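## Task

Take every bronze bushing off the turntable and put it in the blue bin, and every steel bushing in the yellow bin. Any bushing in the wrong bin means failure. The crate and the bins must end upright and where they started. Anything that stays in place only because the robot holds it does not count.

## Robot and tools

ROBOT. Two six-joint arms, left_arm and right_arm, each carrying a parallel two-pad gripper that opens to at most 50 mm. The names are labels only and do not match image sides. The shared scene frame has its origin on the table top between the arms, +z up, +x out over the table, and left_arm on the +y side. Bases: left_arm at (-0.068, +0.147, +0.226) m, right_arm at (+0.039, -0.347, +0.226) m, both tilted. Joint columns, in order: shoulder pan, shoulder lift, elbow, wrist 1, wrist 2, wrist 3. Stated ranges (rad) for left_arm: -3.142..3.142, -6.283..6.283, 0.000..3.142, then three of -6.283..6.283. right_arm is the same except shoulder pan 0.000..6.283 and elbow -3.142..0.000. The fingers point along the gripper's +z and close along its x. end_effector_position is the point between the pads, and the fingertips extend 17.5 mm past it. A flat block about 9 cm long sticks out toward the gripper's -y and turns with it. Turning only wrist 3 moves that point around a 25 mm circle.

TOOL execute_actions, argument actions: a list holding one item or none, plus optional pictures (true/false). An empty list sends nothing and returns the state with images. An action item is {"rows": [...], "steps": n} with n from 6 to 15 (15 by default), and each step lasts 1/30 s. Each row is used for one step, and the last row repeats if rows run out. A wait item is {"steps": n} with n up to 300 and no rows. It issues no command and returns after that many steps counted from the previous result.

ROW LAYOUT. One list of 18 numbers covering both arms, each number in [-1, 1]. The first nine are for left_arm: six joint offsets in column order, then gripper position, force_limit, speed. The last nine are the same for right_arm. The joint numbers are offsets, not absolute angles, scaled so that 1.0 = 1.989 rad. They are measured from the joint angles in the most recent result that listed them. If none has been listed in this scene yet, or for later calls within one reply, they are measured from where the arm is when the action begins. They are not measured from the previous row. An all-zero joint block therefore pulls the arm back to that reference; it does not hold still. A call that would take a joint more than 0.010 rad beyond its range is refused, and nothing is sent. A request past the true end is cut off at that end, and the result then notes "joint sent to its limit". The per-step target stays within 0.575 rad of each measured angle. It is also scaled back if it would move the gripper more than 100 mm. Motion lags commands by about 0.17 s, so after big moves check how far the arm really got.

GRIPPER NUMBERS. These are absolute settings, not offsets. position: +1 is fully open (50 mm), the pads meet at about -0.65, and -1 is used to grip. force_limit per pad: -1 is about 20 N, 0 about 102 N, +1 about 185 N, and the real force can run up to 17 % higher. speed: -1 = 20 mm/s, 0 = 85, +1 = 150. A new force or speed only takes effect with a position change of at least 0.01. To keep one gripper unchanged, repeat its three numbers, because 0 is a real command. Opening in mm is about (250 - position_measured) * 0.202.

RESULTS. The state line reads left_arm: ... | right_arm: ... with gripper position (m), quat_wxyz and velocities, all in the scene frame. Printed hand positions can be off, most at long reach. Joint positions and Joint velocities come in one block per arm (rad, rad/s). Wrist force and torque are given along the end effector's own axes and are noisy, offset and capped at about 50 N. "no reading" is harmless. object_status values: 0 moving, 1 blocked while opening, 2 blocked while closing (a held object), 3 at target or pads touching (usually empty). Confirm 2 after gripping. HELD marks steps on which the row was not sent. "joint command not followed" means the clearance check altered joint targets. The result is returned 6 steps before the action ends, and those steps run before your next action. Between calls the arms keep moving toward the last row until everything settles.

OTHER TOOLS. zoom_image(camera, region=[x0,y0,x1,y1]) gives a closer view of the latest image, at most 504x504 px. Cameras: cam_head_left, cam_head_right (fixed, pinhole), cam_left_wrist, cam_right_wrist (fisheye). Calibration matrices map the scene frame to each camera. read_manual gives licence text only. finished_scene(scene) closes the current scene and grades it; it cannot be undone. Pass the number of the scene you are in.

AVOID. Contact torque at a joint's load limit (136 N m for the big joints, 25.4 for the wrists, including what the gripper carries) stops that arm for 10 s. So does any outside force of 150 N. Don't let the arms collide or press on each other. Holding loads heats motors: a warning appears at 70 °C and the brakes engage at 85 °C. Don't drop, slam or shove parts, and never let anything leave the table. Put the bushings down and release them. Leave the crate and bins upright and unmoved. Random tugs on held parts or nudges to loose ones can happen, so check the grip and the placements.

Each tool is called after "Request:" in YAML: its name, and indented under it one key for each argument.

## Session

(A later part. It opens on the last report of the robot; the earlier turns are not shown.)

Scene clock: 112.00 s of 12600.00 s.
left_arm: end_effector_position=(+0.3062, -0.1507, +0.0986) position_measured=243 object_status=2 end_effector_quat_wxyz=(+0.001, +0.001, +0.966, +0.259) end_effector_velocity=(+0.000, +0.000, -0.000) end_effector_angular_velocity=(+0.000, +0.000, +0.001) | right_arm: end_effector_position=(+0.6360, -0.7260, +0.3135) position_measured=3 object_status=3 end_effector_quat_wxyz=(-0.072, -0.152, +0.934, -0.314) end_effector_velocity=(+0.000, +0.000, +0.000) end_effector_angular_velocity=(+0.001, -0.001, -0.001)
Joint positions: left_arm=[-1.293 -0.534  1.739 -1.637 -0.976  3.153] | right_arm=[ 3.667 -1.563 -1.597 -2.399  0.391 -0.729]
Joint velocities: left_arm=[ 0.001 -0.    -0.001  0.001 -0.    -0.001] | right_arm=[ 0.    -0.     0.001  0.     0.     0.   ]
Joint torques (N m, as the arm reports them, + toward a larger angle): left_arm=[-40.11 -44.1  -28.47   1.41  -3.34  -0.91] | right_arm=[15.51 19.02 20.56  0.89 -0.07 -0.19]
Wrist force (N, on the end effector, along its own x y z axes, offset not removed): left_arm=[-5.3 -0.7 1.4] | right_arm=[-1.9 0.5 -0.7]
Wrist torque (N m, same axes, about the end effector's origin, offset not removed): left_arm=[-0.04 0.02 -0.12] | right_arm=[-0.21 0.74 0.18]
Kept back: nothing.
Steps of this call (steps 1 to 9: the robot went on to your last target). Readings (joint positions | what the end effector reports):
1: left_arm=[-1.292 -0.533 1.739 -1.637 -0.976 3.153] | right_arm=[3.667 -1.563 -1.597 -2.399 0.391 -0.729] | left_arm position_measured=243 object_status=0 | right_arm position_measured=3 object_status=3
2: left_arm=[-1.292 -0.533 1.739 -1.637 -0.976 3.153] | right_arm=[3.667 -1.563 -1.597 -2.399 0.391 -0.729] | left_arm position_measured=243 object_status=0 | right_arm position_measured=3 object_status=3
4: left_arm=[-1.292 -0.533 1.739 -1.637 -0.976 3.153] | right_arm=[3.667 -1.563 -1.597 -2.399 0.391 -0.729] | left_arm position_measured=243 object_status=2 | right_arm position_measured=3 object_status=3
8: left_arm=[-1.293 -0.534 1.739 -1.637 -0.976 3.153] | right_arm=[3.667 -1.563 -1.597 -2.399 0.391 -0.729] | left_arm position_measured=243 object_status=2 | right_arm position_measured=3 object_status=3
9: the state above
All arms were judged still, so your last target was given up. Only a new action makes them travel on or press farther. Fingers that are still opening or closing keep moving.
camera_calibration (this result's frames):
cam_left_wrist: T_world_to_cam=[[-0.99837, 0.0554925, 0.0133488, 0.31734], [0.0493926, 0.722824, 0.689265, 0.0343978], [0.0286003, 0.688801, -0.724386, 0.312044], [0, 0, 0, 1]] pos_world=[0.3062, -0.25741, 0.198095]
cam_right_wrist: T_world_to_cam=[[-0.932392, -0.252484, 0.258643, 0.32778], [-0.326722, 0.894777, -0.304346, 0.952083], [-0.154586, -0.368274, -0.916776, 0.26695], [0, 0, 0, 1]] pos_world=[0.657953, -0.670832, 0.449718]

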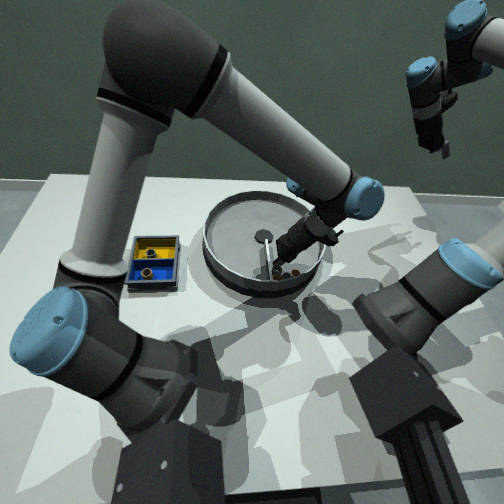

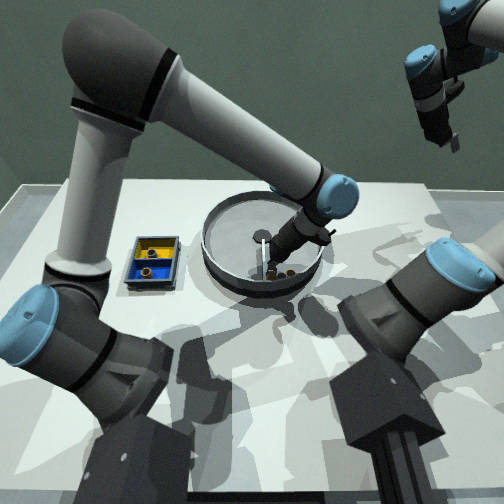

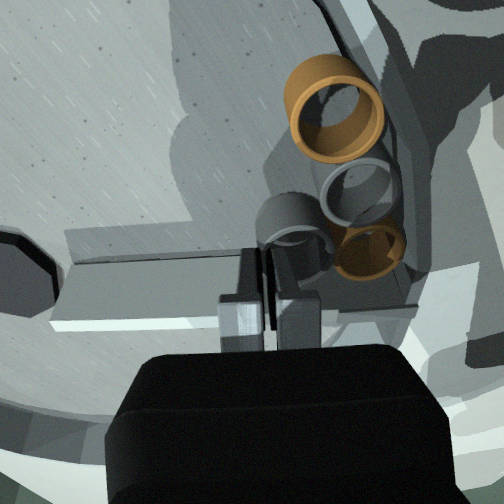

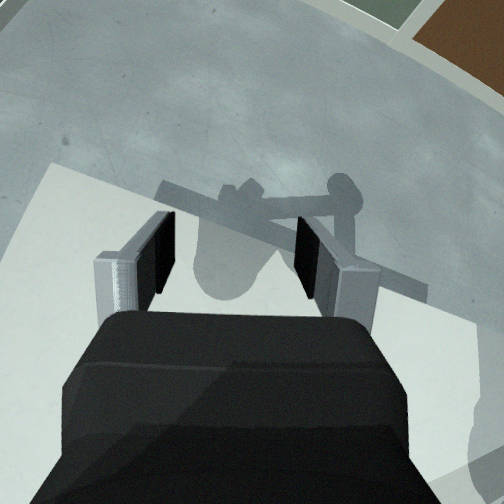

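Request:
execute_actions:
  actions:
    - {"rows": [[-0.0005,-0.0008,-0.0003,0.0012,-0.0005,-0.0003,-1,-0.4,-0.5,0,0,0,0,0,0,1,0,0],[-0.0011,-0.0017,-0.0006,0.0026,-0.001,-0.0006,-1,-0.4,-0.5,0,0,0,0,0,0,1,0,0],[-0.0018,-0.0027,-0.0009,0.0042,-0.0016,-0.001,-1,-0.4,-0.5,0,0,0,0,0,0,1,0,0],[-0.0026,-0.0039,-0.0013,0.006,-0.0023,-0.0014,-1,-0.4,-0.5,0,0,0,0,0,0,1,0,0],[-0.0034,-0.0051,-0.0017,0.0079,-0.0031,-0.0018,-1,-0.4,-0.5,0,0,0,0,0,0,1,0,0],[-0.0042,-0.0063,-0.0021,0.0098,-0.0038,-0.0022,-1,-0.4,-0.5,0,0,0,0,0,0,1,0,0],[-0.0048,-0.0072,-0.0025,0.0112,-0.0043,-0.0026,-1,-0.4,-0.5,0,0,0,0,0,0,1,0,0],[-0.0052,-0.0079,-0.0027,0.0121,-0.0047,-0.0028,-1,-0.4,-0.5,0,0,0,0,0,0,1,0,0]], "steps": 15}

Request:
execute_actions:
  actions:
    - {"steps": 8}
  pictures: true

Scene clock: 112.77 s of 12600.00 s.
left_arm: end_effector_position=(+0.3062, -0.1509, +0.1052) position_measured=243 object_status=2 end_effector_quat_wxyz=(+0.001, +0.001, +0.966, +0.259) end_effector_velocity=(+0.000, -0.001, +0.036) end_effector_angular_velocity=(-0.001, -0.001, +0.001) | right_arm: end_effector_position=(+0.6360, -0.7260, +0.3135) position_measured=3 object_status=3 end_effector_quat_wxyz=(-0.072, -0.152, +0.934, -0.314) end_effector_velocity=(-0.000, +0.000, -0.000) end_effector_angular_velocity=(-0.000, +0.000, -0.000)
Joint positions: left_arm=[-1.298 -0.543  1.736 -1.623 -0.981  3.15 ] | right_arm=[ 3.667 -1.563 -1.597 -2.399  0.391 -0.729]
Joint velocities: left_arm=[-0.031 -0.049 -0.017  0.073 -0.028 -0.017] | right_arm=[ 0.     0.    -0.001 -0.     0.     0.   ]
Joint torques (N m, as the arm reports them, + toward a larger angle): left_arm=[-39.48 -45.44 -29.51   1.34  -2.36  -1.38] | right_arm=[15.8  18.77 20.35  0.86 -0.23 -0.15]
Wrist force (N, on the end effector, along its own x y z axes, offset not removed): left_arm=[-1.0 -0.9 1.5] | right_arm=[-2.0 0.5 0.2]
Wrist torque (N m, same axes, about the end effector's origin, offset not removed): left_arm=[-0.10 0.27 -0.03] | right_arm=[0.02 0.68 0.15]
Steps of this call (steps 1 to 14: nothing new was sent; steps 15 to 23: the first 9 steps of this action). Readings (joint positions | what the end effector reports):
15: left_arm=[-1.293 -0.534 1.739 -1.637 -0.976 3.153] | right_arm=[3.667 -1.563 -1.597 -2.399 0.391 -0.729] | left_arm position_measured=243 object_status=2 | right_arm position_measured=3 object_status=3
16: left_arm=[-1.293 -0.534 1.738 -1.636 -0.976 3.153] | right_arm=[3.667 -1.563 -1.597 -2.399 0.391 -0.729] | left_arm position_measured=243 object_status=2 | right_arm position_measured=3 object_status=3
18: left_arm=[-1.294 -0.535 1.738 -1.634 -0.977 3.152] | right_arm=[3.667 -1.563 -1.597 -2.399 0.391 -0.729] | left_arm position_measured=243 object_status=2 | right_arm position_measured=3 object_status=3
22: left_arm=[-1.297 -0.541 1.736 -1.625 -0.980 3.150] | right_arm=[3.667 -1.563 -1.597 -2.399 0.391 -0.729] | left_arm position_measured=243 object_status=2 | right_arm position_measured=3 object_status=3
23: the state above

Scene clock: 113.03 s of 12600.00 s.
left_arm: end_effector_position=(+0.3062, -0.1509, +0.1096) position_measured=243 object_status=2 end_effector_quat_wxyz=(+0.001, +0.001, +0.966, +0.259) end_effector_velocity=(-0.000, -0.001, +0.005) end_effector_angular_velocity=(-0.001, -0.001, +0.000) | right_arm: end_effector_position=(+0.6360, -0.7260, +0.3135) position_measured=3 object_status=3 end_effector_quat_wxyz=(-0.072, -0.152, +0.934, -0.314) end_effector_velocity=(+0.000, -0.000, -0.000) end_effector_angular_velocity=(-0.001, +0.000, +0.001)
Joint positions: left_arm=[-1.302 -0.548  1.733 -1.614 -0.985  3.148] | right_arm=[ 3.667 -1.563 -1.597 -2.399  0.391 -0.729]
Joint velocities: left_arm=[-0.005 -0.007 -0.002  0.01  -0.004 -0.003] | right_arm=[-0.    -0.001  0.001 -0.001 -0.001  0.   ]
Joint torques (N m, as the arm reports them, + toward a larger angle): left_arm=[-39.26 -46.13 -28.99   1.05  -2.15  -1.07] | right_arm=[15.31 18.07 20.63  0.82 -0.28 -0.04]
Wrist force (N, on the end effector, along its own x y z axes, offset not removed): left_arm=[-2.4 -0.2 0.5] | right_arm=[0.1 1.3 -4.5]
Wrist torque (N m, same axes, about the end effector's origin, offset not removed): left_arm=[0.00 0.53 -0.04] | right_arm=[0.26 0.14 0.09]
Kept back: nothing.
Steps of this call (steps 1 to 6: the last 6 steps of your previous action; steps 7 to 8: the robot went on to your last target). Readings (joint positions | what the end effector reports):
1: left_arm=[-1.299 -0.544 1.735 -1.621 -0.982 3.149] | right_arm=[3.667 -1.563 -1.597 -2.399 0.391 -0.729] | left_arm position_measured=243 object_status=2 | right_arm position_measured=3 object_status=3
2: left_arm=[-1.300 -0.545 1.735 -1.619 -0.983 3.149] | right_arm=[3.667 -1.563 -1.597 -2.399 0.391 -0.729] | left_arm position_measured=243 object_status=2 | right_arm position_measured=3 object_status=3
4: left_arm=[-1.301 -0.547 1.734 -1.616 -0.984 3.148] | right_arm=[3.667 -1.563 -1.597 -2.399 0.391 -0.729] | left_arm position_measured=243 object_status=2 | right_arm position_measured=3 object_status=3
8: the state above
camera_calibration (this result's frames):
cam_left_wrist: T_world_to_cam=[[-0.998385, 0.0552663, 0.0131659, 0.317135], [0.0490999, 0.72277, 0.689343, 0.0270414], [0.0285815, 0.688876, -0.724316, 0.320166], [0, 0, 0, 1]] pos_world=[0.306145, -0.257626, 0.209085]
cam_right_wrist: T_world_to_cam=[[-0.932393, -0.252484, 0.258643, 0.32778], [-0.326722, 0.894777, -0.304346, 0.952083], [-0.154586, -0.368274, -0.916776, 0.26695], [0, 0, 0, 1]] pos_world=[0.657953, -0.670832, 0.449718]

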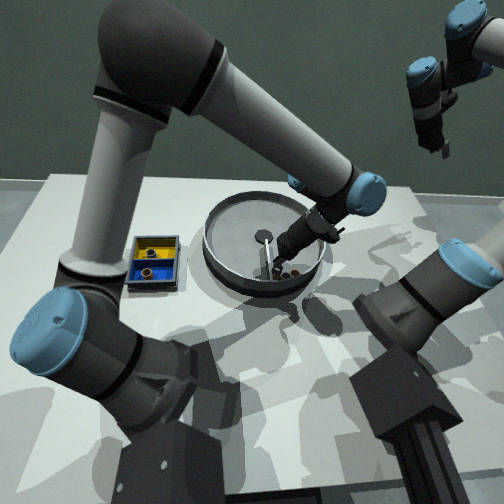

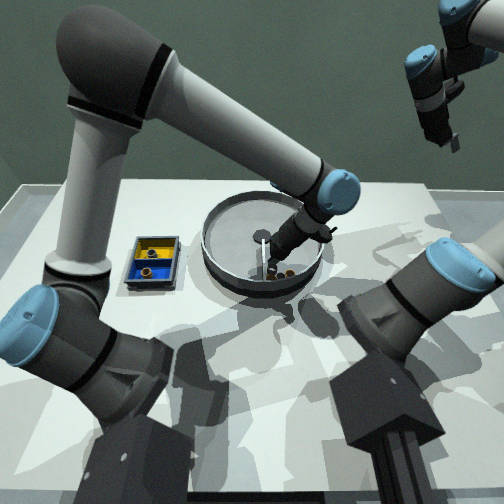

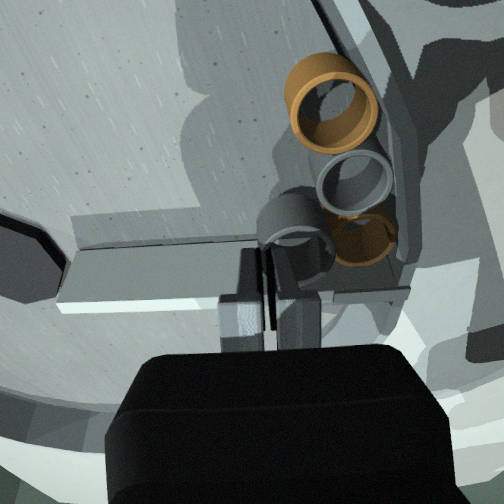

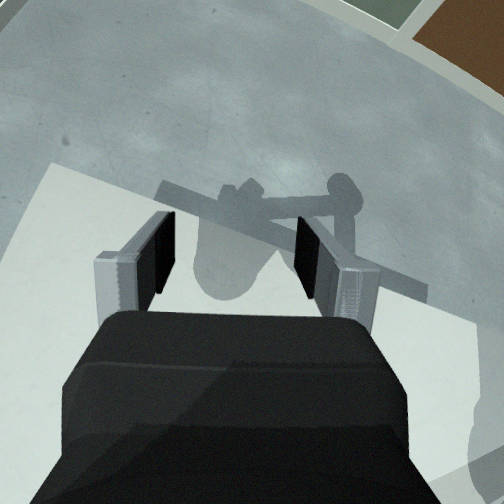

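Request:
execute_actions:
  actions:
    - {"rows": [[-0.001,-0.0015,-0.001,0.003,-0.001,-0.0005,-1,-0.4,-0.5,0,0,0,0,0,0,1,0,0],[-0.003,-0.004,-0.003,0.008,-0.003,-0.0015,-1,-0.4,-0.5,0,0,0,0,0,0,1,0,0],[-0.006,-0.008,-0.0055,0.015,-0.005,-0.003,-1,-0.4,-0.5,0,0,0,0,0,0,1,0,0],[-0.009,-0.0125,-0.0083,0.023,-0.008,-0.0045,-1,-0.4,-0.5,0,0,0,0,0,0,1,0,0],[-0.012,-0.017,-0.0113,0.0314,-0.011,-0.006,-1,-0.4,-0.5,0,0,0,0,0,0,1,0,0],[-0.015,-0.0217,-0.0143,0.040,-0.0137,-0.0077,-1,-0.4,-0.5,0,0,0,0,0,0,1,0,0],[-0.018,-0.026,-0.017,0.048,-0.0164,-0.0092,-1,-0.4,-0.5,0,0,0,0,0,0,1,0,0],[-0.0207,-0.0295,-0.0195,0.054,-0.0186,-0.0104,-1,-0.4,-0.5,0,0,0,0,0,0,1,0,0],[-0.0225,-0.032,-0.021,0.059,-0.0202,-0.0113,-1,-0.4,-0.5,0,0,0,0,0,0,1,0,0],[-0.0236,-0.0335,-0.022,0.0616,-0.0212,-0.0119,-1,-0.4,-0.5,0,0,0,0,0,0,1,0,0],[-0.0241,-0.0342,-0.0226,0.0628,-0.0216,-0.0121,-1,-0.4,-0.5,0,0,0,0,0,0,1,0,0]], "steps": 15}

Scene clock: 113.90 s of 12600.00 s.
left_arm: end_effector_position=(+0.3071, -0.1531, +0.1356) position_measured=243 object_status=2 end_effector_quat_wxyz=(+0.001, +0.000, +0.966, +0.258) end_effector_velocity=(+0.005, -0.010, +0.171) end_effector_angular_velocity=(-0.006, -0.006, +0.002) | right_arm: end_effector_position=(+0.6360, -0.7260, +0.3135) position_measured=3 object_status=3 end_effector_quat_wxyz=(-0.072, -0.152, +0.934, -0.314) end_effector_velocity=(+0.001, +0.000, +0.001) end_effector_angular_velocity=(+0.001, -0.001, +0.001)
Joint positions: left_arm=[-1.324 -0.579  1.713 -1.559 -1.004  3.137] | right_arm=[ 3.667 -1.563 -1.597 -2.399  0.391 -0.729]
Joint velocities: left_arm=[-0.14  -0.2   -0.132  0.361 -0.124 -0.069] | right_arm=[ 0.001  0.     0.001 -0.    -0.    -0.001]
Joint torques (N m, as the arm reports them, + toward a larger angle): left_arm=[-40.98 -48.2  -31.01   1.79  -2.64  -1.34] | right_arm=[15.17 18.55 20.56  1.   -0.04 -0.21]
Wrist force (N, on the end effector, along its own x y z axes, offset not removed): left_arm=[-1.4 -1.7 2.4] | right_arm=[-0.2 1.9 1.6]
Wrist torque (N m, same axes, about the end effector's origin, offset not removed): left_arm=[-0.26 0.34 -0.05] | right_arm=[0.19 0.35 0.04]
Steps of this call (steps 1 to 17: the robot went on to your last target; steps 18 to 26: the first 9 steps of this action). Readings (joint positions | what the end effector reports):
18: left_arm=[-1.303 -0.549 1.733 -1.613 -0.985 3.147] | right_arm=[3.667 -1.563 -1.597 -2.399 0.391 -0.729] | left_arm position_measured=243 object_status=2 | right_arm position_measured=3 object_status=3
19: left_arm=[-1.303 -0.550 1.733 -1.612 -0.986 3.147] | right_arm=[3.667 -1.563 -1.597 -2.399 0.391 -0.729] | left_arm position_measured=243 object_status=2 | right_arm position_measured=3 object_status=3
21: left_arm=[-1.305 -0.553 1.731 -1.606 -0.988 3.146] | right_arm=[3.667 -1.563 -1.597 -2.399 0.391 -0.729] | left_arm position_measured=243 object_status=2 | right_arm position_measured=3 object_status=3
25: left_arm=[-1.319 -0.572 1.718 -1.571 -1.000 3.139] | right_arm=[3.667 -1.563 -1.597 -2.399 0.391 -0.729] | left_arm position_measured=243 object_status=2 | right_arm position_measured=3 object_status=3
26: the state above

Request:
execute_actions:
  actions:
    - {"steps": 1}

Scene clock: 115.20 s of 12600.00 s.
left_arm: end_effector_position=(+0.3073, -0.1538, +0.1679) position_measured=243 object_status=2 end_effector_quat_wxyz=(+0.002, +0.000, +0.966, +0.259) end_effector_velocity=(-0.000, +0.000, -0.000) end_effector_angular_velocity=(+0.001, +0.000, -0.001) | right_arm: end_effector_position=(+0.6360, -0.7260, +0.3135) position_measured=3 object_status=3 end_effector_quat_wxyz=(-0.072, -0.152, +0.934, -0.314) end_effector_velocity=(+0.000, +0.000, +0.000) end_effector_angular_velocity=(-0.000, -0.002, +0.000)
Joint positions: left_arm=[-1.35  -0.617  1.689 -1.489 -1.028  3.124] | right_arm=[ 3.667 -1.563 -1.597 -2.399  0.391 -0.729]
Joint velocities: left_arm=[ 0.     0.     0.001 -0.    -0.     0.   ] | right_arm=[ 0.001  0.    -0.     0.    -0.001  0.001]
Joint torques (N m, as the arm reports them, + toward a larger angle): left_arm=[-39.38 -43.95 -32.86   1.19  -1.89  -1.07] | right_arm=[15.3  18.71 19.96  0.88 -0.16 -0.13]
Wrist force (N, on the end effector, along its own x y z axes, offset not removed): left_arm=[-1.7 -1.7 1.6] | right_arm=[0.0 3.2 1.1]
Wrist torque (N m, same axes, about the end effector's origin, offset not removed): left_arm=[-0.25 0.40 -0.08] | right_arm=[0.60 0.15 -0.03]
Kept back: nothing.
Steps of this call (steps 1 to 6: the last 6 steps of your previous action; steps 7 to 30: the robot went on to your last target; steps 31 to 39: nothing new was sent). Readings (joint positions | what the end effector reports):
1: left_arm=[-1.329 -0.586 1.709 -1.546 -1.009 3.134] | right_arm=[3.667 -1.563 -1.597 -2.399 0.391 -0.729] | left_arm position_measured=243 object_status=2 | right_arm position_measured=3 object_status=3
2: left_arm=[-1.333 -0.592 1.705 -1.535 -1.012 3.132] | right_arm=[3.667 -1.563 -1.597 -2.399 0.391 -0.729] | left_arm position_measured=243 object_status=2 | right_arm position_measured=3 object_status=3
4: left_arm=[-1.340 -0.601 1.699 -1.517 -1.018 3.129] | right_arm=[3.667 -1.563 -1.597 -2.399 0.391 -0.729] | left_arm position_measured=243 object_status=2 | right_arm position_measured=3 object_status=3
8: left_arm=[-1.346 -0.611 1.692 -1.499 -1.025 3.125] | right_arm=[3.667 -1.563 -1.597 -2.399 0.391 -0.729] | left_arm position_measured=243 object_status=2 | right_arm position_measured=3 object_status=3
39: the state above
All arms were judged still, so your last target was given up. Only a new action makes them travel on or press farther. Fingers that are still opening or closing keep moving.

Request:
execute_actions:
  actions:
    - {"rows": [[0.0029,-0.0047,0.0027,0.0007,0.0025,0.002,-1,-0.4,-0.5,0,0,0,0,0,0,1,0,0],[0.0112,-0.0179,0.0102,0.0025,0.0097,0.0075,-1,-0.4,-0.5,0,0,0,0,0,0,1,0,0],[0.0239,-0.0383,0.0218,0.0054,0.0208,0.0161,-1,-0.4,-0.5,0,0,0,0,0,0,1,0,0],[0.0403,-0.0646,0.0368,0.009,0.0351,0.0272,-1,-0.4,-0.5,0,0,0,0,0,0,1,0,0],[0.0596,-0.0956,0.0544,0.0134,0.0519,0.0402,-1,-0.4,-0.5,0,0,0,0,0,0,1,0,0],[0.0809,-0.1297,0.0738,0.0181,0.0705,0.0546,-1,-0.4,-0.5,0,0,0,0,0,0,1,0,0],[0.1033,-0.1658,0.0944,0.0232,0.09,0.0698,-1,-0.4,-0.5,0,0,0,0,0,0,1,0,0],[0.1264,-0.2027,0.1154,0.0283,0.1102,0.0853,-1,-0.4,-0.5,0,0,0,0,0,0,1,0,0],[0.1488,-0.2388,0.136,0.0334,0.1297,0.1005,-1,-0.4,-0.5,0,0,0,0,0,0,1,0,0],[0.1701,-0.2729,0.1554,0.0381,0.1483,0.1149,-1,-0.4,-0.5,0,0,0,0,0,0,1,0,0],[0.1894,-0.3039,0.173,0.0425,0.1651,0.1279,-1,-0.4,-0.5,0,0,0,0,0,0,1,0,0],[0.2058,-0.3302,0.188,0.0461,0.1794,0.139,-1,-0.4,-0.5,0,0,0,0,0,0,1,0,0],[0.2185,-0.3506,0.1996,0.049,0.1905,0.1476,-1,-0.4,-0.5,0,0,0,0,0,0,1,0,0],[0.2268,-0.3638,0.2071,0.0508,0.1977,0.1531,-1,-0.4,-0.5,0,0,0,0,0,0,1,0,0],[0.2297,-0.3685,0.2098,0.0515,0.2002,0.1551,-1,-0.4,-0.5,0,0,0,0,0,0,1,0,0]], "steps": 15}

Request:
execute_actions:
  actions:
    - {"steps": 34}
  pictures: true

Scene clock: 116.17 s of 12600.00 s.
left_arm: end_effector_position=(+0.3478, -0.0876, +0.1747) position_measured=243 object_status=2 end_effector_quat_wxyz=(-0.001, +0.005, +0.967, +0.254) end_effector_velocity=(+0.223, +0.417, +0.037) end_effector_angular_velocity=(-0.070, +0.025, -0.009) | right_arm: end_effector_position=(+0.6360, -0.7260, +0.3135) position_measured=3 object_status=3 end_effector_quat_wxyz=(-0.072, -0.152, +0.934, -0.314) end_effector_velocity=(+0.000, +0.000, -0.000) end_effector_angular_velocity=(-0.000, +0.000, +0.002)
Joint positions: left_arm=[-1.262 -0.753  1.769 -1.468 -0.951  3.184] | right_arm=[ 3.667 -1.563 -1.597 -2.399  0.391 -0.729]
Joint velocities: left_arm=[ 0.532 -0.854  0.486  0.118  0.459  0.355] | right_arm=[ 0.001 -0.    -0.    -0.    -0.001 -0.   ]
Joint torques (N m, as the arm reports them, + toward a larger angle): left_arm=[-16.8  -48.89  -3.58   1.22   3.25   2.54] | right_arm=[14.99 18.84 20.77  0.89 -0.1  -0.22]
Wrist force (N, on the end effector, along its own x y z axes, offset not removed): left_arm=[-1.6 -0.5 -0.2] | right_arm=[-2.8 -0.1 -0.3]
Wrist torque (N m, same axes, about the end effector's origin, offset not removed): left_arm=[-0.11 0.30 -0.04] | right_arm=[0.07 0.54 0.18]
Steps of this call (steps 1 to 20: nothing new was sent; steps 21 to 29: the first 9 steps of this action). Readings (joint positions | what the end effector reports):
21: left_arm=[-1.350 -0.617 1.689 -1.489 -1.028 3.124] | right_arm=[3.667 -1.563 -1.597 -2.399 0.391 -0.729] | left_arm position_measured=243 object_status=2 | right_arm position_measured=3 object_status=3
22: left_arm=[-1.350 -0.618 1.689 -1.489 -1.028 3.124] | right_arm=[3.667 -1.563 -1.597 -2.399 0.391 -0.729] | left_arm position_measured=243 object_status=2 | right_arm position_measured=3 object_status=3
24: left_arm=[-1.341 -0.630 1.697 -1.487 -1.020 3.130] | right_arm=[3.667 -1.563 -1.597 -2.399 0.391 -0.729] | left_arm position_measured=243 object_status=2 | right_arm position_measured=3 object_status=3
28: left_arm=[-1.280 -0.724 1.753 -1.472 -0.966 3.172] | right_arm=[3.667 -1.563 -1.597 -2.399 0.391 -0.729] | left_arm position_measured=243 object_status=2 | right_arm position_measured=3 object_status=3
29: the state above

Scene clock: 117.30 s of 12600.00 s.
left_arm: end_effector_position=(+0.4063, +0.2267, +0.1654) position_measured=243 object_status=2 end_effector_quat_wxyz=(+0.001, +0.000, +0.966, +0.259) end_effector_velocity=(-0.001, +0.005, -0.001) end_effector_angular_velocity=(+0.001, +0.000, +0.001) | right_arm: end_effector_position=(+0.6360, -0.7260, +0.3135) position_measured=3 object_status=3 end_effector_quat_wxyz=(-0.072, -0.152, +0.934, -0.314) end_effector_velocity=(+0.000, -0.000, +0.000) end_effector_angular_velocity=(+0.000, -0.001, -0.001)
Joint positions: left_arm=[-0.894 -1.348  2.105 -1.387 -0.63   3.432] | right_arm=[ 3.667 -1.563 -1.597 -2.399  0.391 -0.729]
Joint velocities: left_arm=[ 0.007 -0.01   0.005  0.001  0.005  0.004] | right_arm=[-0.     0.     0.001  0.    -0.    -0.   ]
Joint torques (N m, as the arm reports them, + toward a larger angle): left_arm=[-16.43 -25.64  -6.17   1.17   1.84   1.44] | right_arm=[15.24 18.31 20.19  0.83 -0.09 -0.13]
Wrist force (N, on the end effector, along its own x y z axes, offset not removed): left_arm=[-0.8 -0.9 1.3] | right_arm=[-0.2 0.0 3.7]
Wrist torque (N m, same axes, about the end effector's origin, offset not removed): left_arm=[-0.07 0.22 -0.02] | right_arm=[0.32 -0.01 0.12]
Kept back: nothing.
Steps of this call (steps 1 to 6: the last 6 steps of your previous action; steps 7 to 34: the robot went on to your last target). Readings (joint positions | what the end effector reports):
1: left_arm=[-1.244 -0.782 1.786 -1.464 -0.935 3.196] | right_arm=[3.667 -1.563 -1.597 -2.399 0.391 -0.729] | left_arm position_measured=243 object_status=2 | right_arm position_measured=3 object_status=3
2: left_arm=[-1.226 -0.810 1.802 -1.460 -0.919 3.208] | right_arm=[3.667 -1.563 -1.597 -2.399 0.391 -0.729] | left_arm position_measured=243 object_status=2 | right_arm position_measured=3 object_status=3
4: left_arm=[-1.190 -0.867 1.835 -1.452 -0.888 3.233] | right_arm=[3.667 -1.563 -1.597 -2.399 0.391 -0.729] | left_arm position_measured=243 object_status=2 | right_arm position_measured=3 object_status=3
8: left_arm=[-1.118 -0.982 1.901 -1.436 -0.825 3.282] | right_arm=[3.667 -1.563 -1.597 -2.399 0.391 -0.729] | left_arm position_measured=243 object_status=2 | right_arm position_measured=3 object_status=3
34: the state above
camera_calibration (this result's frames):
cam_left_wrist: T_world_to_cam=[[-0.998431, 0.0543736, 0.0133623, 0.395677], [0.0486042, 0.723184, 0.688944, -0.2891], [0.0277969, 0.688512, -0.724692, 0.0980725], [0, 0, 0, 1]] pos_world=[0.406381, 0.120034, 0.264959]
cam_right_wrist: T_world_to_cam=[[-0.932392, -0.252484, 0.258643, 0.32778], [-0.326722, 0.894777, -0.304346, 0.952083], [-0.154586, -0.368274, -0.916776, 0.26695], [0, 0, 0, 1]] pos_world=[0.657953, -0.670832, 0.449718]

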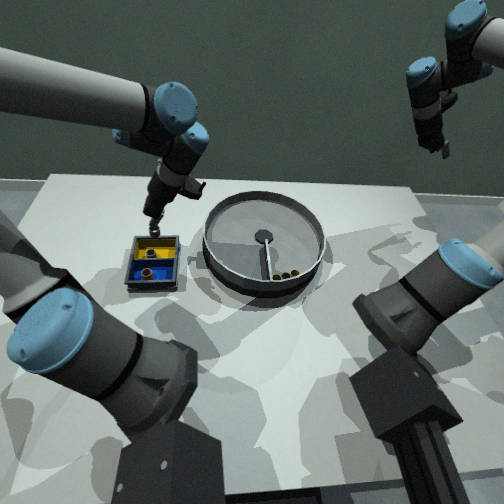

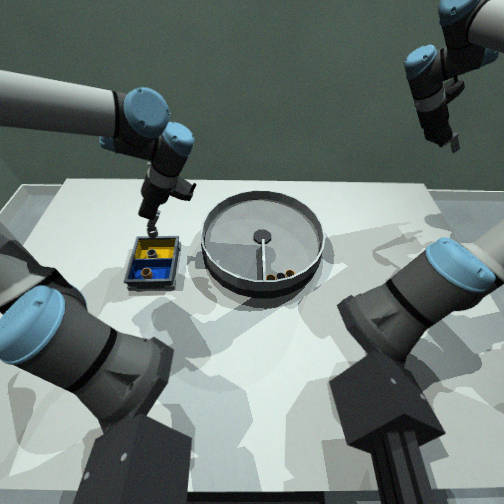

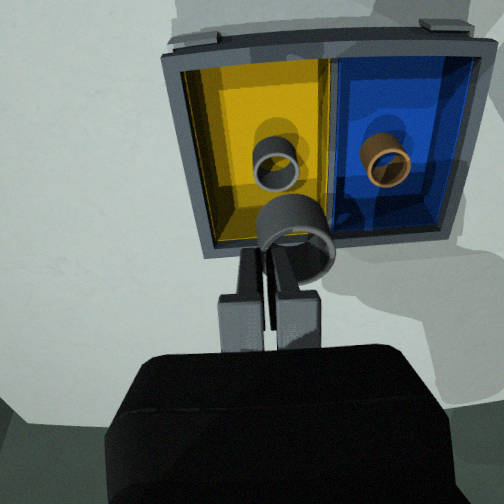

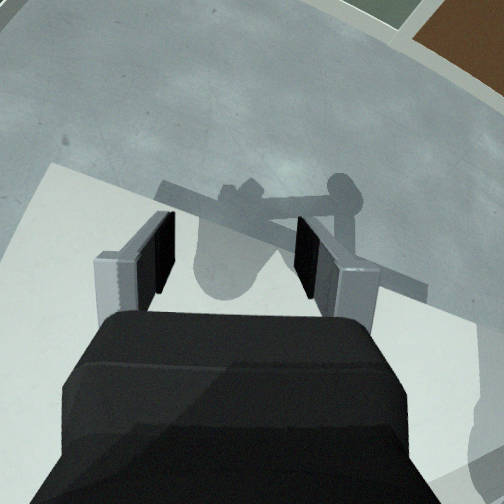

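Request:
execute_actions:
  actions:
    - {"rows": [[0.002,0.002,0.0004,-0.004,0.0015,0.002,-1,-0.4,-0.5,0,0,0,0,0,0,1,0,0],[0.006,0.006,0.0013,-0.013,0.0046,0.007,-1,-0.4,-0.5,0,0,0,0,0,0,1,0,0],[0.012,0.012,0.0026,-0.026,0.0093,0.0137,-1,-0.4,-0.5,0,0,0,0,0,0,1,0,0],[0.019,0.0195,0.0042,-0.0415,0.015,0.022,-1,-0.4,-0.5,0,0,0,0,0,0,1,0,0],[0.0265,0.027,0.0059,-0.0575,0.0206,0.030,-1,-0.4,-0.5,0,0,0,0,0,0,1,0,0],[0.034,0.0345,0.0075,-0.0735,0.0264,0.039,-1,-0.4,-0.5,0,0,0,0,0,0,1,0,0],[0.041,0.0415,0.009,-0.0885,0.0318,0.0467,-1,-0.4,-0.5,0,0,0,0,0,0,1,0,0],[0.0465,0.047,0.0103,-0.1005,0.0362,0.0531,-1,-0.4,-0.5,0,0,0,0,0,0,1,0,0],[0.0505,0.051,0.0111,-0.109,0.0392,0.0576,-1,-0.4,-0.5,0,0,0,0,0,0,1,0,0],[0.053,0.0537,0.0117,-0.1145,0.0412,0.0605,-1,-0.4,-0.5,0,0,0,0,0,0,1,0,0]], "steps": 15}

Request:
execute_actions:
  actions:
    - {"steps": 16}
  pictures: true

Scene clock: 121.63 s of 12600.00 s.
left_arm: end_effector_position=(+0.4134, +0.2268, +0.1387) position_measured=243 object_status=2 end_effector_quat_wxyz=(-0.000, +0.002, +0.966, +0.259) end_effector_velocity=(+0.045, +0.005, -0.184) end_effector_angular_velocity=(+0.002, +0.012, -0.008) | right_arm: end_effector_position=(+0.6360, -0.7260, +0.3135) position_measured=3 object_status=3 end_effector_quat_wxyz=(-0.072, -0.152, +0.934, -0.314) end_effector_velocity=(+0.000, -0.001, +0.001) end_effector_angular_velocity=(+0.001, -0.001, -0.001)
Joint positions: left_arm=[-0.847 -1.301  2.116 -1.484 -0.594  3.485] | right_arm=[ 3.667 -1.563 -1.597 -2.399  0.391 -0.729]
Joint velocities: left_arm=[ 0.32   0.327  0.07  -0.683  0.246  0.361] | right_arm=[-0.     0.     0.002  0.    -0.    -0.001]
Joint torques (N m, as the arm reports them, + toward a larger angle): left_arm=[-9.68 -1.5  -6.5  -5.24  2.68  2.56] | right_arm=[14.91 18.88 19.93  0.83 -0.21  0.02]
Wrist force (N, on the end effector, along its own x y z axes, offset not removed): left_arm=[-0.6 -2.0 0.6] | right_arm=[3.8 -1.3 1.3]
Wrist torque (N m, same axes, about the end effector's origin, offset not removed): left_arm=[-0.36 0.18 -0.07] | right_arm=[-0.04 -0.44 0.24]
Steps of this call (steps 1 to 15: the robot went on to your last target; steps 16 to 121: nothing new was sent; steps 122 to 130: the first 9 steps of this action). Readings (joint positions | what the end effector reports):
122: left_arm=[-0.893 -1.349 2.106 -1.387 -0.630 3.432] | right_arm=[3.667 -1.563 -1.597 -2.399 0.391 -0.729] | left_arm position_measured=243 object_status=2 | right_arm position_measured=3 object_status=3
123: left_arm=[-0.893 -1.349 2.106 -1.387 -0.629 3.432] | right_arm=[3.667 -1.563 -1.597 -2.399 0.391 -0.729] | left_arm position_measured=243 object_status=2 | right_arm position_measured=3 object_status=3
125: left_arm=[-0.889 -1.344 2.107 -1.397 -0.626 3.438] | right_arm=[3.667 -1.563 -1.597 -2.399 0.391 -0.729] | left_arm position_measured=243 object_status=2 | right_arm position_measured=3 object_status=3
129: left_arm=[-0.858 -1.312 2.113 -1.461 -0.602 3.473] | right_arm=[3.667 -1.563 -1.597 -2.399 0.391 -0.729] | left_arm position_measured=243 object_status=2 | right_arm position_measured=3 object_status=3
130: the state above

Scene clock: 122.17 s of 12600.00 s.
left_arm: end_effector_position=(+0.4212, +0.2288, +0.1058) position_measured=243 object_status=2 end_effector_quat_wxyz=(+0.000, +0.001, +0.966, +0.259) end_effector_velocity=(+0.001, +0.001, -0.005) end_effector_angular_velocity=(+0.001, +0.000, +0.001) | right_arm: end_effector_position=(+0.6360, -0.7260, +0.3135) position_measured=3 object_status=3 end_effector_quat_wxyz=(-0.072, -0.152, +0.934, -0.314) end_effector_velocity=(-0.000, -0.000, +0.000) end_effector_angular_velocity=(+0.000, +0.001, -0.001)
Joint positions: left_arm=[-0.79  -1.242  2.128 -1.612 -0.549  3.551] | right_arm=[ 3.667 -1.563 -1.597 -2.399  0.391 -0.729]
Joint velocities: left_arm=[ 0.009  0.008  0.002 -0.017  0.006  0.009] | right_arm=[-0.     0.     0.    -0.001  0.001  0.001]
Joint torques (N m, as the arm reports them, + toward a larger angle): left_arm=[-14.6   -8.48  -5.15  -3.38   2.05   1.48] | right_arm=[15.22 18.42 20.21  0.85 -0.13 -0.11]
Wrist force (N, on the end effector, along its own x y z axes, offset not removed): left_arm=[-1.4 -1.8 0.4] | right_arm=[-1.6 1.8 3.8]
Wrist torque (N m, same axes, about the end effector's origin, offset not removed): left_arm=[-0.29 0.38 -0.13] | right_arm=[0.27 0.15 0.09]
Kept back: nothing.
Steps of this call (steps 1 to 6: the last 6 steps of your previous action; steps 7 to 16: the robot went on to your last target). Readings (joint positions | what the end effector reports):
1: left_arm=[-0.837 -1.290 2.118 -1.507 -0.585 3.497] | right_arm=[3.667 -1.563 -1.597 -2.399 0.391 -0.729] | left_arm position_measured=243 object_status=2 | right_arm position_measured=3 object_status=3
2: left_arm=[-0.827 -1.280 2.120 -1.529 -0.578 3.508] | right_arm=[3.667 -1.563 -1.597 -2.399 0.391 -0.729] | left_arm position_measured=243 object_status=2 | right_arm position_measured=3 object_status=3
4: left_arm=[-0.812 -1.265 2.123 -1.563 -0.566 3.526] | right_arm=[3.667 -1.563 -1.597 -2.399 0.391 -0.729] | left_arm position_measured=243 object_status=2 | right_arm position_measured=3 object_status=3
8: left_arm=[-0.797 -1.250 2.127 -1.596 -0.555 3.543] | right_arm=[3.667 -1.563 -1.597 -2.399 0.391 -0.729] | left_arm position_measured=243 object_status=2 | right_arm position_measured=3 object_status=3
16: the state above
camera_calibration (this result's frames):
cam_left_wrist: T_world_to_cam=[[-0.9983, 0.0562911, 0.0150816, 0.410566], [0.0511627, 0.722673, 0.689293, -0.251243], [0.027902, 0.688894, -0.724325, 0.0528294], [0, 0, 0, 1]] pos_world=[0.421249, 0.122061, 0.205254]
cam_right_wrist: T_world_to_cam=[[-0.932392, -0.252484, 0.258643, 0.32778], [-0.326722, 0.894777, -0.304346, 0.952083], [-0.154586, -0.368274, -0.916776, 0.26695], [0, 0, 0, 1]] pos_world=[0.657953, -0.670832, 0.449718]

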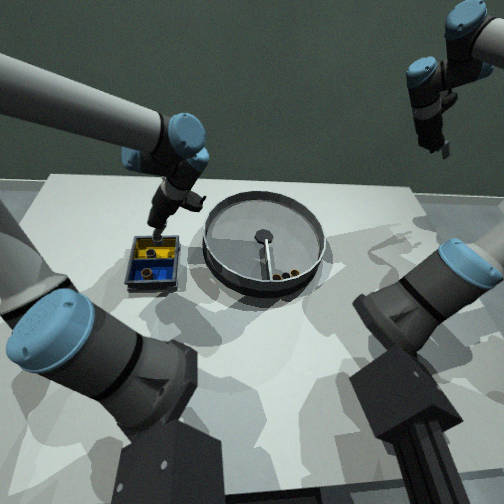

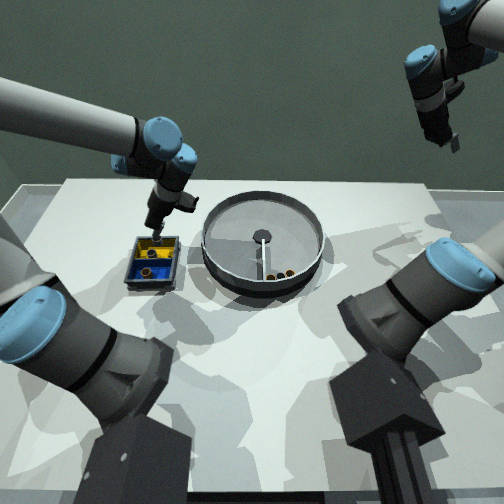

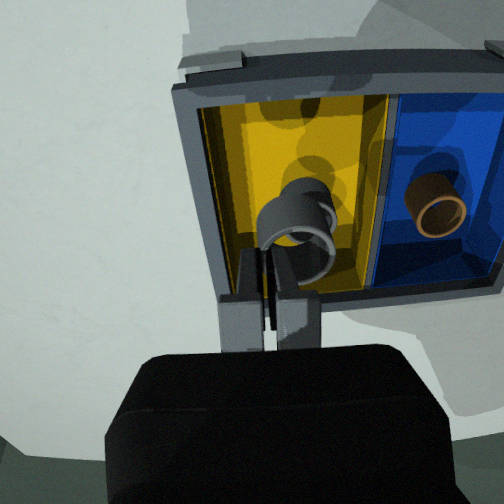

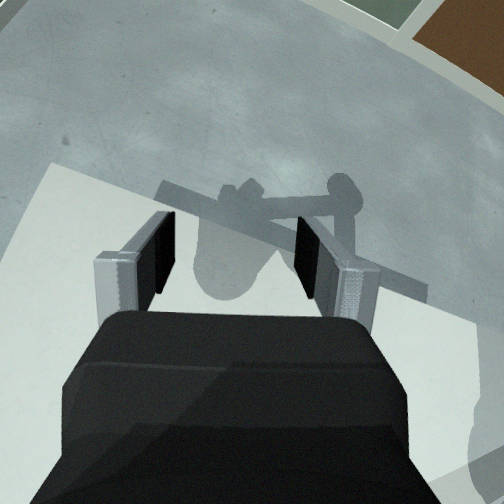

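Request:
zoom_image:
  camera: "cam_left_wrist"
  region: [190, 90, 400, 310]

Region (190, 90, 400, 310) of cam_left_wrist's 504x504 image, scaled by 2.291, with more detail than that image has; it fills the left 481 columns of this view, and the rest is white.

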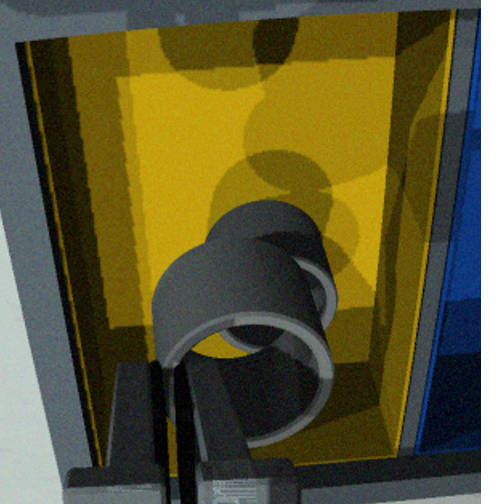

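Request:
execute_actions:
  actions:
    - {"rows": [[-0.0014,0.0026,-0.0009,-0.0002,-0.0011,-0.002,-1,-0.4,-0.5,0,0,0,0,0,0,1,0,0],[-0.0028,0.0052,-0.0018,-0.0004,-0.0022,-0.0039,-1,-0.4,-0.5,0,0,0,0,0,0,1,0,0],[-0.0028,0.0052,-0.0018,-0.0004,-0.0022,-0.0039,-1,-0.4,-0.5,0,0,0,0,0,0,1,0,0],[-0.0013,0.0072,-0.0011,-0.005,-0.001,-0.0019,-1,-0.4,-0.5,0,0,0,0,0,0,1,0,0],[0.0018,0.0113,0.0004,-0.014,0.0012,0.0022,-1,-0.4,-0.5,0,0,0,0,0,0,1,0,0],[0.006,0.0166,0.0023,-0.0255,0.0041,0.0075,-1,-0.4,-0.5,0,0,0,0,0,0,1,0,0],[0.0105,0.0227,0.0045,-0.039,0.0076,0.0135,-1,-0.4,-0.5,0,0,0,0,0,0,1,0,0],[0.015,0.0288,0.0067,-0.0525,0.011,0.0196,-1,-0.4,-0.5,0,0,0,0,0,0,1,0,0],[0.0193,0.0345,0.0087,-0.065,0.0142,0.0253,-1,-0.4,-0.5,0,0,0,0,0,0,1,0,0],[0.023,0.0393,0.0105,-0.0757,0.0169,0.0301,-1,-0.4,-0.5,0,0,0,0,0,0,1,0,0],[0.0257,0.0429,0.0118,-0.0836,0.0189,0.0337,-1,-0.4,-0.5,0,0,0,0,0,0,1,0,0],[0.0272,0.0449,0.0125,-0.088,0.02,0.0357,-1,-0.4,-0.5,0,0,0,0,0,0,1,0,0],[0.0279,0.0458,0.0128,-0.09,0.0205,0.0366,-1,-0.4,-0.5,0,0,0,0,0,0,1,0,0]], "steps": 15}

Request:
execute_actions:
  actions:
    - {"steps": 18}
  pictures: true

Scene clock: 124.97 s of 12600.00 s.
left_arm: end_effector_position=(+0.4213, +0.2246, +0.0963) position_measured=243 object_status=2 end_effector_quat_wxyz=(-0.000, +0.002, +0.966, +0.259) end_effector_velocity=(-0.000, -0.007, -0.113) end_effector_angular_velocity=(+0.011, +0.013, -0.015) | right_arm: end_effector_position=(+0.6360, -0.7260, +0.3135) position_measured=3 object_status=3 end_effector_quat_wxyz=(-0.072, -0.152, +0.934, -0.314) end_effector_velocity=(+0.000, +0.000, -0.000) end_effector_angular_velocity=(-0.001, -0.000, +0.001)
Joint positions: left_arm=[-0.782 -1.217  2.131 -1.647 -0.544  3.561] | right_arm=[ 3.667 -1.563 -1.597 -2.399  0.391 -0.729]
Joint velocities: left_arm=[ 0.148  0.22   0.07  -0.432  0.111  0.192] | right_arm=[ 0.    -0.001 -0.    -0.    -0.001  0.001]
Joint torques (N m, as the arm reports them, + toward a larger angle): left_arm=[-13.01  -1.66  -1.78  -4.91   2.73   2.24] | right_arm=[15.29 18.68 20.22  0.88 -0.18 -0.03]
Wrist force (N, on the end effector, along its own x y z axes, offset not removed): left_arm=[-1.3 -1.5 0.4] | right_arm=[-1.2 -2.1 -0.8]
Wrist torque (N m, same axes, about the end effector's origin, offset not removed): left_arm=[-0.30 0.32 -0.10] | right_arm=[-0.52 0.67 -0.07]
Steps of this call (steps 1 to 15: the robot went on to your last target; steps 16 to 75: nothing new was sent; steps 76 to 84: the first 9 steps of this action). Readings (joint positions | what the end effector reports):
76: left_arm=[-0.789 -1.241 2.128 -1.614 -0.548 3.552] | right_arm=[3.667 -1.563 -1.597 -2.399 0.391 -0.729] | left_arm position_measured=243 object_status=2 | right_arm position_measured=3 object_status=3
77: left_arm=[-0.789 -1.241 2.128 -1.614 -0.549 3.551] | right_arm=[3.667 -1.563 -1.597 -2.399 0.391 -0.729] | left_arm position_measured=243 object_status=2 | right_arm position_measured=3 object_status=3
79: left_arm=[-0.791 -1.238 2.127 -1.614 -0.550 3.549] | right_arm=[3.667 -1.563 -1.597 -2.399 0.391 -0.729] | left_arm position_measured=243 object_status=2 | right_arm position_measured=3 object_status=3
83: left_arm=[-0.786 -1.224 2.129 -1.634 -0.547 3.555] | right_arm=[3.667 -1.563 -1.597 -2.399 0.391 -0.729] | left_arm position_measured=243 object_status=2 | right_arm position_measured=3 object_status=3
84: the state above

Scene clock: 125.57 s of 12600.00 s.
left_arm: end_effector_position=(+0.4211, +0.2240, +0.0621) position_measured=243 object_status=2 end_effector_quat_wxyz=(+0.000, +0.001, +0.966, +0.260) end_effector_velocity=(+0.000, +0.000, -0.003) end_effector_angular_velocity=(-0.000, -0.001, +0.002) | right_arm: end_effector_position=(+0.6360, -0.7260, +0.3135) position_measured=3 object_status=3 end_effector_quat_wxyz=(-0.072, -0.152, +0.934, -0.314) end_effector_velocity=(+0.000, +0.001, +0.000) end_effector_angular_velocity=(+0.000, +0.001, +0.004)
Joint positions: left_arm=[-0.735 -1.152  2.153 -1.789 -0.509  3.623] | right_arm=[ 3.667 -1.563 -1.597 -2.399  0.391 -0.729]
Joint velocities: left_arm=[ 0.006  0.007  0.001 -0.016  0.004  0.006] | right_arm=[ 0.002  0.    -0.    -0.001 -0.    -0.002]
Joint torques (N m, as the arm reports them, + toward a larger angle): left_arm=[-18.77 -11.08  -1.93  -3.39   1.98   1.21] | right_arm=[15.68 18.86 20.38  0.98 -0.29 -0.01]
Wrist force (N, on the end effector, along its own x y z axes, offset not removed): left_arm=[-0.5 -1.1 2.1] | right_arm=[1.6 0.2 2.4]
Wrist torque (N m, same axes, about the end effector's origin, offset not removed): left_arm=[-0.17 0.14 -0.07] | right_arm=[0.21 -0.15 -0.02]
Kept back: nothing.
Steps of this call (steps 1 to 6: the last 6 steps of your previous action; steps 7 to 18: the robot went on to your last target). Readings (joint positions | what the end effector reports):
1: left_arm=[-0.776 -1.209 2.134 -1.663 -0.540 3.568] | right_arm=[3.667 -1.563 -1.597 -2.399 0.391 -0.729] | left_arm position_measured=243 object_status=2 | right_arm position_measured=3 object_status=3
2: left_arm=[-0.770 -1.201 2.137 -1.681 -0.535 3.576] | right_arm=[3.667 -1.563 -1.597 -2.399 0.391 -0.729] | left_arm position_measured=243 object_status=2 | right_arm position_measured=3 object_status=3
4: left_arm=[-0.758 -1.184 2.142 -1.718 -0.526 3.592] | right_arm=[3.667 -1.563 -1.597 -2.399 0.391 -0.729] | left_arm position_measured=243 object_status=2 | right_arm position_measured=3 object_status=3
8: left_arm=[-0.743 -1.163 2.149 -1.764 -0.515 3.612] | right_arm=[3.667 -1.563 -1.597 -2.399 0.391 -0.729] | left_arm position_measured=243 object_status=2 | right_arm position_measured=3 object_status=3
18: the state above
camera_calibration (this result's frames):
cam_left_wrist: T_world_to_cam=[[-0.998321, 0.0558959, 0.0152024, 0.411518], [0.0509201, 0.721697, 0.690333, -0.217441], [0.0276152, 0.689948, -0.723332, 0.0242818], [0, 0, 0, 1]] pos_world=[0.421229, 0.117171, 0.161414]
cam_right_wrist: T_world_to_cam=[[-0.932392, -0.252484, 0.258643, 0.32778], [-0.326722, 0.894777, -0.304346, 0.952083], [-0.154586, -0.368274, -0.916776, 0.26695], [0, 0, 0, 1]] pos_world=[0.657953, -0.670832, 0.449718]

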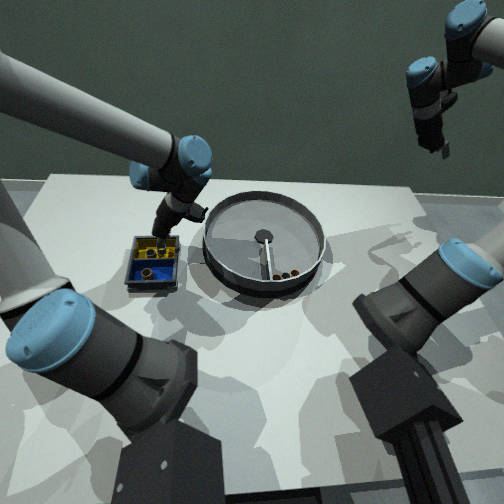

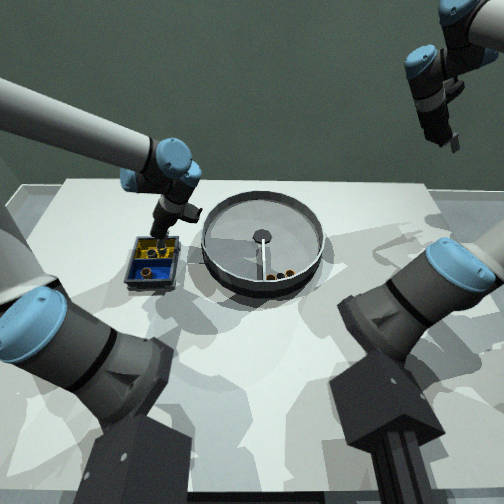

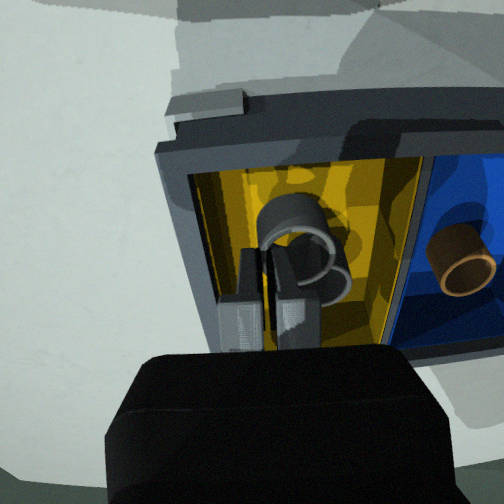

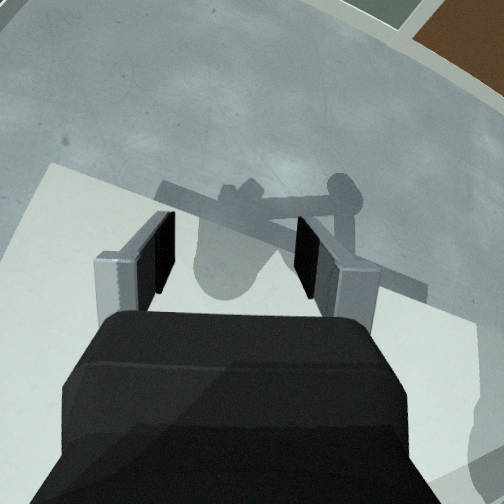

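Request:
zoom_image:
  camera: "cam_left_wrist"
  region: [190, 140, 430, 360]

Request:
zoom_image:
  camera: "cam_head_left"
  region: [110, 220, 200, 300]

Region (190, 140, 430, 360) of cam_left_wrist's 504x504 image, scaled by 2.100, with more detail than that image has; it fills the top 462 rows of this view, and the rest is white.

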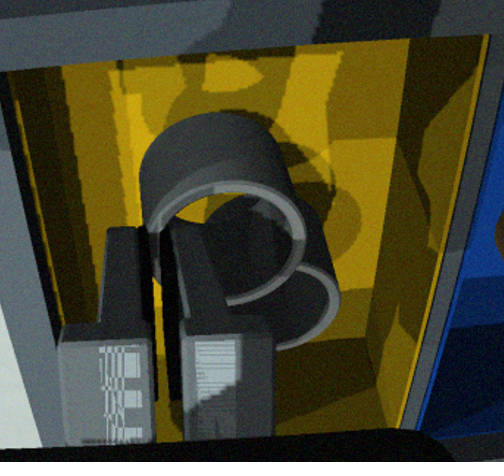

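Region (110, 220, 200, 300) of cam_head_left's 504x504 image, scaled by 5.600, with more detail than that image has.

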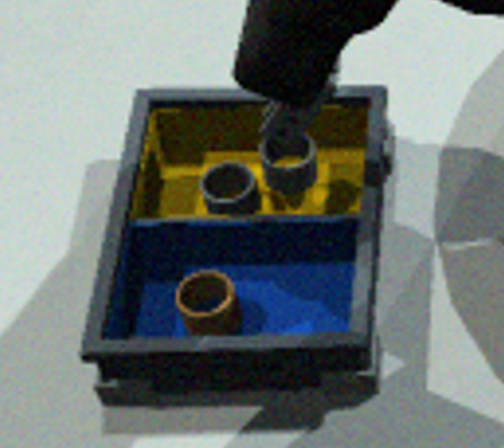

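Request:
execute_actions:
  actions:
    - {"rows": [[0.0008,0.001,0.0003,-0.0023,0.0005,0.001,-1,-0.4,-0.5,0,0,0,0,0,0,1,0,0],[0.0015,0.002,0.0007,-0.0046,0.001,0.0021,-1,-0.4,-0.5,0,0,0,0,0,0,1,0,0],[0.0023,0.003,0.001,-0.007,0.0016,0.0032,-1,-0.4,-0.5,0,0,0,0,0,0,1,0,0],[0.003,0.004,0.0013,-0.0092,0.0021,0.0042,-1,-0.4,-0.5,0,0,0,0,0,0,1,0,0]], "steps": 15}

Request:
execute_actions:
  actions:
    - {"steps": 8}

Scene clock: 126.93 s of 12600.00 s.
left_arm: end_effector_position=(+0.4211, +0.2241, +0.0589) position_measured=243 object_status=2 end_effector_quat_wxyz=(+0.000, +0.001, +0.966, +0.260) end_effector_velocity=(-0.001, +0.000, -0.007) end_effector_angular_velocity=(+0.000, +0.000, -0.000) | right_arm: end_effector_position=(+0.6360, -0.7260, +0.3135) position_measured=3 object_status=3 end_effector_quat_wxyz=(-0.072, -0.152, +0.934, -0.314) end_effector_velocity=(-0.000, -0.000, +0.000) end_effector_angular_velocity=(+0.000, +0.000, -0.001)
Joint positions: left_arm=[-0.73  -1.146  2.155 -1.803 -0.506  3.629] | right_arm=[ 3.667 -1.563 -1.597 -2.399  0.391 -0.729]
Joint velocities: left_arm=[ 0.01   0.013  0.005 -0.031  0.007  0.014] | right_arm=[-0.     0.001 -0.    -0.     0.001  0.001]
Joint torques (N m, as the arm reports them, + toward a larger angle): left_arm=[-18.11  -9.49  -0.99  -3.57   2.09   1.49] | right_arm=[15.02 18.54 19.81  0.86 -0.2  -0.13]
Wrist force (N, on the end effector, along its own x y z axes, offset not removed): left_arm=[-1.3 -3.3 0.9] | right_arm=[0.6 1.3 -0.5]
Wrist torque (N m, same axes, about the end effector's origin, offset not removed): left_arm=[-0.54 0.34 -0.01] | right_arm=[0.26 0.18 0.04]
Steps of this call (steps 1 to 15: the robot went on to your last target; steps 16 to 32: nothing new was sent; steps 33 to 41: the first 9 steps of this action). Readings (joint positions | what the end effector reports):
33: left_arm=[-0.734 -1.151 2.154 -1.791 -0.509 3.623] | right_arm=[3.667 -1.563 -1.597 -2.399 0.391 -0.729] | left_arm position_measured=243 object_status=2 | right_arm position_measured=3 object_status=3
34: left_arm=[-0.734 -1.151 2.154 -1.791 -0.508 3.624] | right_arm=[3.667 -1.563 -1.597 -2.399 0.391 -0.729] | left_arm position_measured=243 object_status=2 | right_arm position_measured=3 object_status=3
36: left_arm=[-0.733 -1.150 2.154 -1.794 -0.508 3.625] | right_arm=[3.667 -1.563 -1.597 -2.399 0.391 -0.729] | left_arm position_measured=243 object_status=2 | right_arm position_measured=3 object_status=3
40: left_arm=[-0.731 -1.146 2.155 -1.802 -0.506 3.629] | right_arm=[3.667 -1.563 -1.597 -2.399 0.391 -0.729] | left_arm position_measured=243 object_status=2 | right_arm position_measured=3 object_status=3
41: the state above

Scene clock: 127.20 s of 12600.00 s.
left_arm: end_effector_position=(+0.4210, +0.2241, +0.0581) position_measured=243 object_status=2 end_effector_quat_wxyz=(+0.000, +0.001, +0.966, +0.260) end_effector_velocity=(+0.000, +0.000, -0.001) end_effector_angular_velocity=(-0.000, -0.000, +0.001) | right_arm: end_effector_position=(+0.6360, -0.7260, +0.3135) position_measured=3 object_status=3 end_effector_quat_wxyz=(-0.072, -0.152, +0.934, -0.314) end_effector_velocity=(-0.000, -0.000, -0.000) end_effector_angular_velocity=(-0.000, +0.001, +0.001)
Joint positions: left_arm=[-0.729 -1.144  2.156 -1.807 -0.505  3.631] | right_arm=[ 3.667 -1.563 -1.597 -2.399  0.391 -0.729]
Joint velocities: left_arm=[ 0.002  0.002 -0.    -0.004  0.001  0.002] | right_arm=[-0.001 -0.001  0.    -0.    -0.    -0.001]
Joint torques (N m, as the arm reports them, + toward a larger angle): left_arm=[-17.18 -10.07  -2.35  -3.31   2.09   1.43] | right_arm=[15.47 19.1  20.7   0.93 -0.18 -0.02]
Wrist force (N, on the end effector, along its own x y z axes, offset not removed): left_arm=[-0.6 -2.4 0.1] | right_arm=[1.0 2.3 -1.5]
Wrist torque (N m, same axes, about the end effector's origin, offset not removed): left_arm=[-0.45 0.23 -0.07] | right_arm=[0.39 0.00 0.06]
Kept back: nothing.
Steps of this call (steps 1 to 6: the last 6 steps of your previous action; steps 7 to 8: the robot went on to your last target). Readings (joint positions | what the end effector reports):
1: left_arm=[-0.730 -1.146 2.155 -1.804 -0.506 3.630] | right_arm=[3.667 -1.563 -1.597 -2.399 0.391 -0.729] | left_arm position_measured=243 object_status=2 | right_arm position_measured=3 object_status=3
2: left_arm=[-0.730 -1.145 2.155 -1.805 -0.505 3.630] | right_arm=[3.667 -1.563 -1.597 -2.399 0.391 -0.729] | left_arm position_measured=243 object_status=2 | right_arm position_measured=3 object_status=3
4: left_arm=[-0.730 -1.145 2.156 -1.806 -0.505 3.630] | right_arm=[3.667 -1.563 -1.597 -2.399 0.391 -0.729] | left_arm position_measured=243 object_status=2 | right_arm position_measured=3 object_status=3
8: the state above


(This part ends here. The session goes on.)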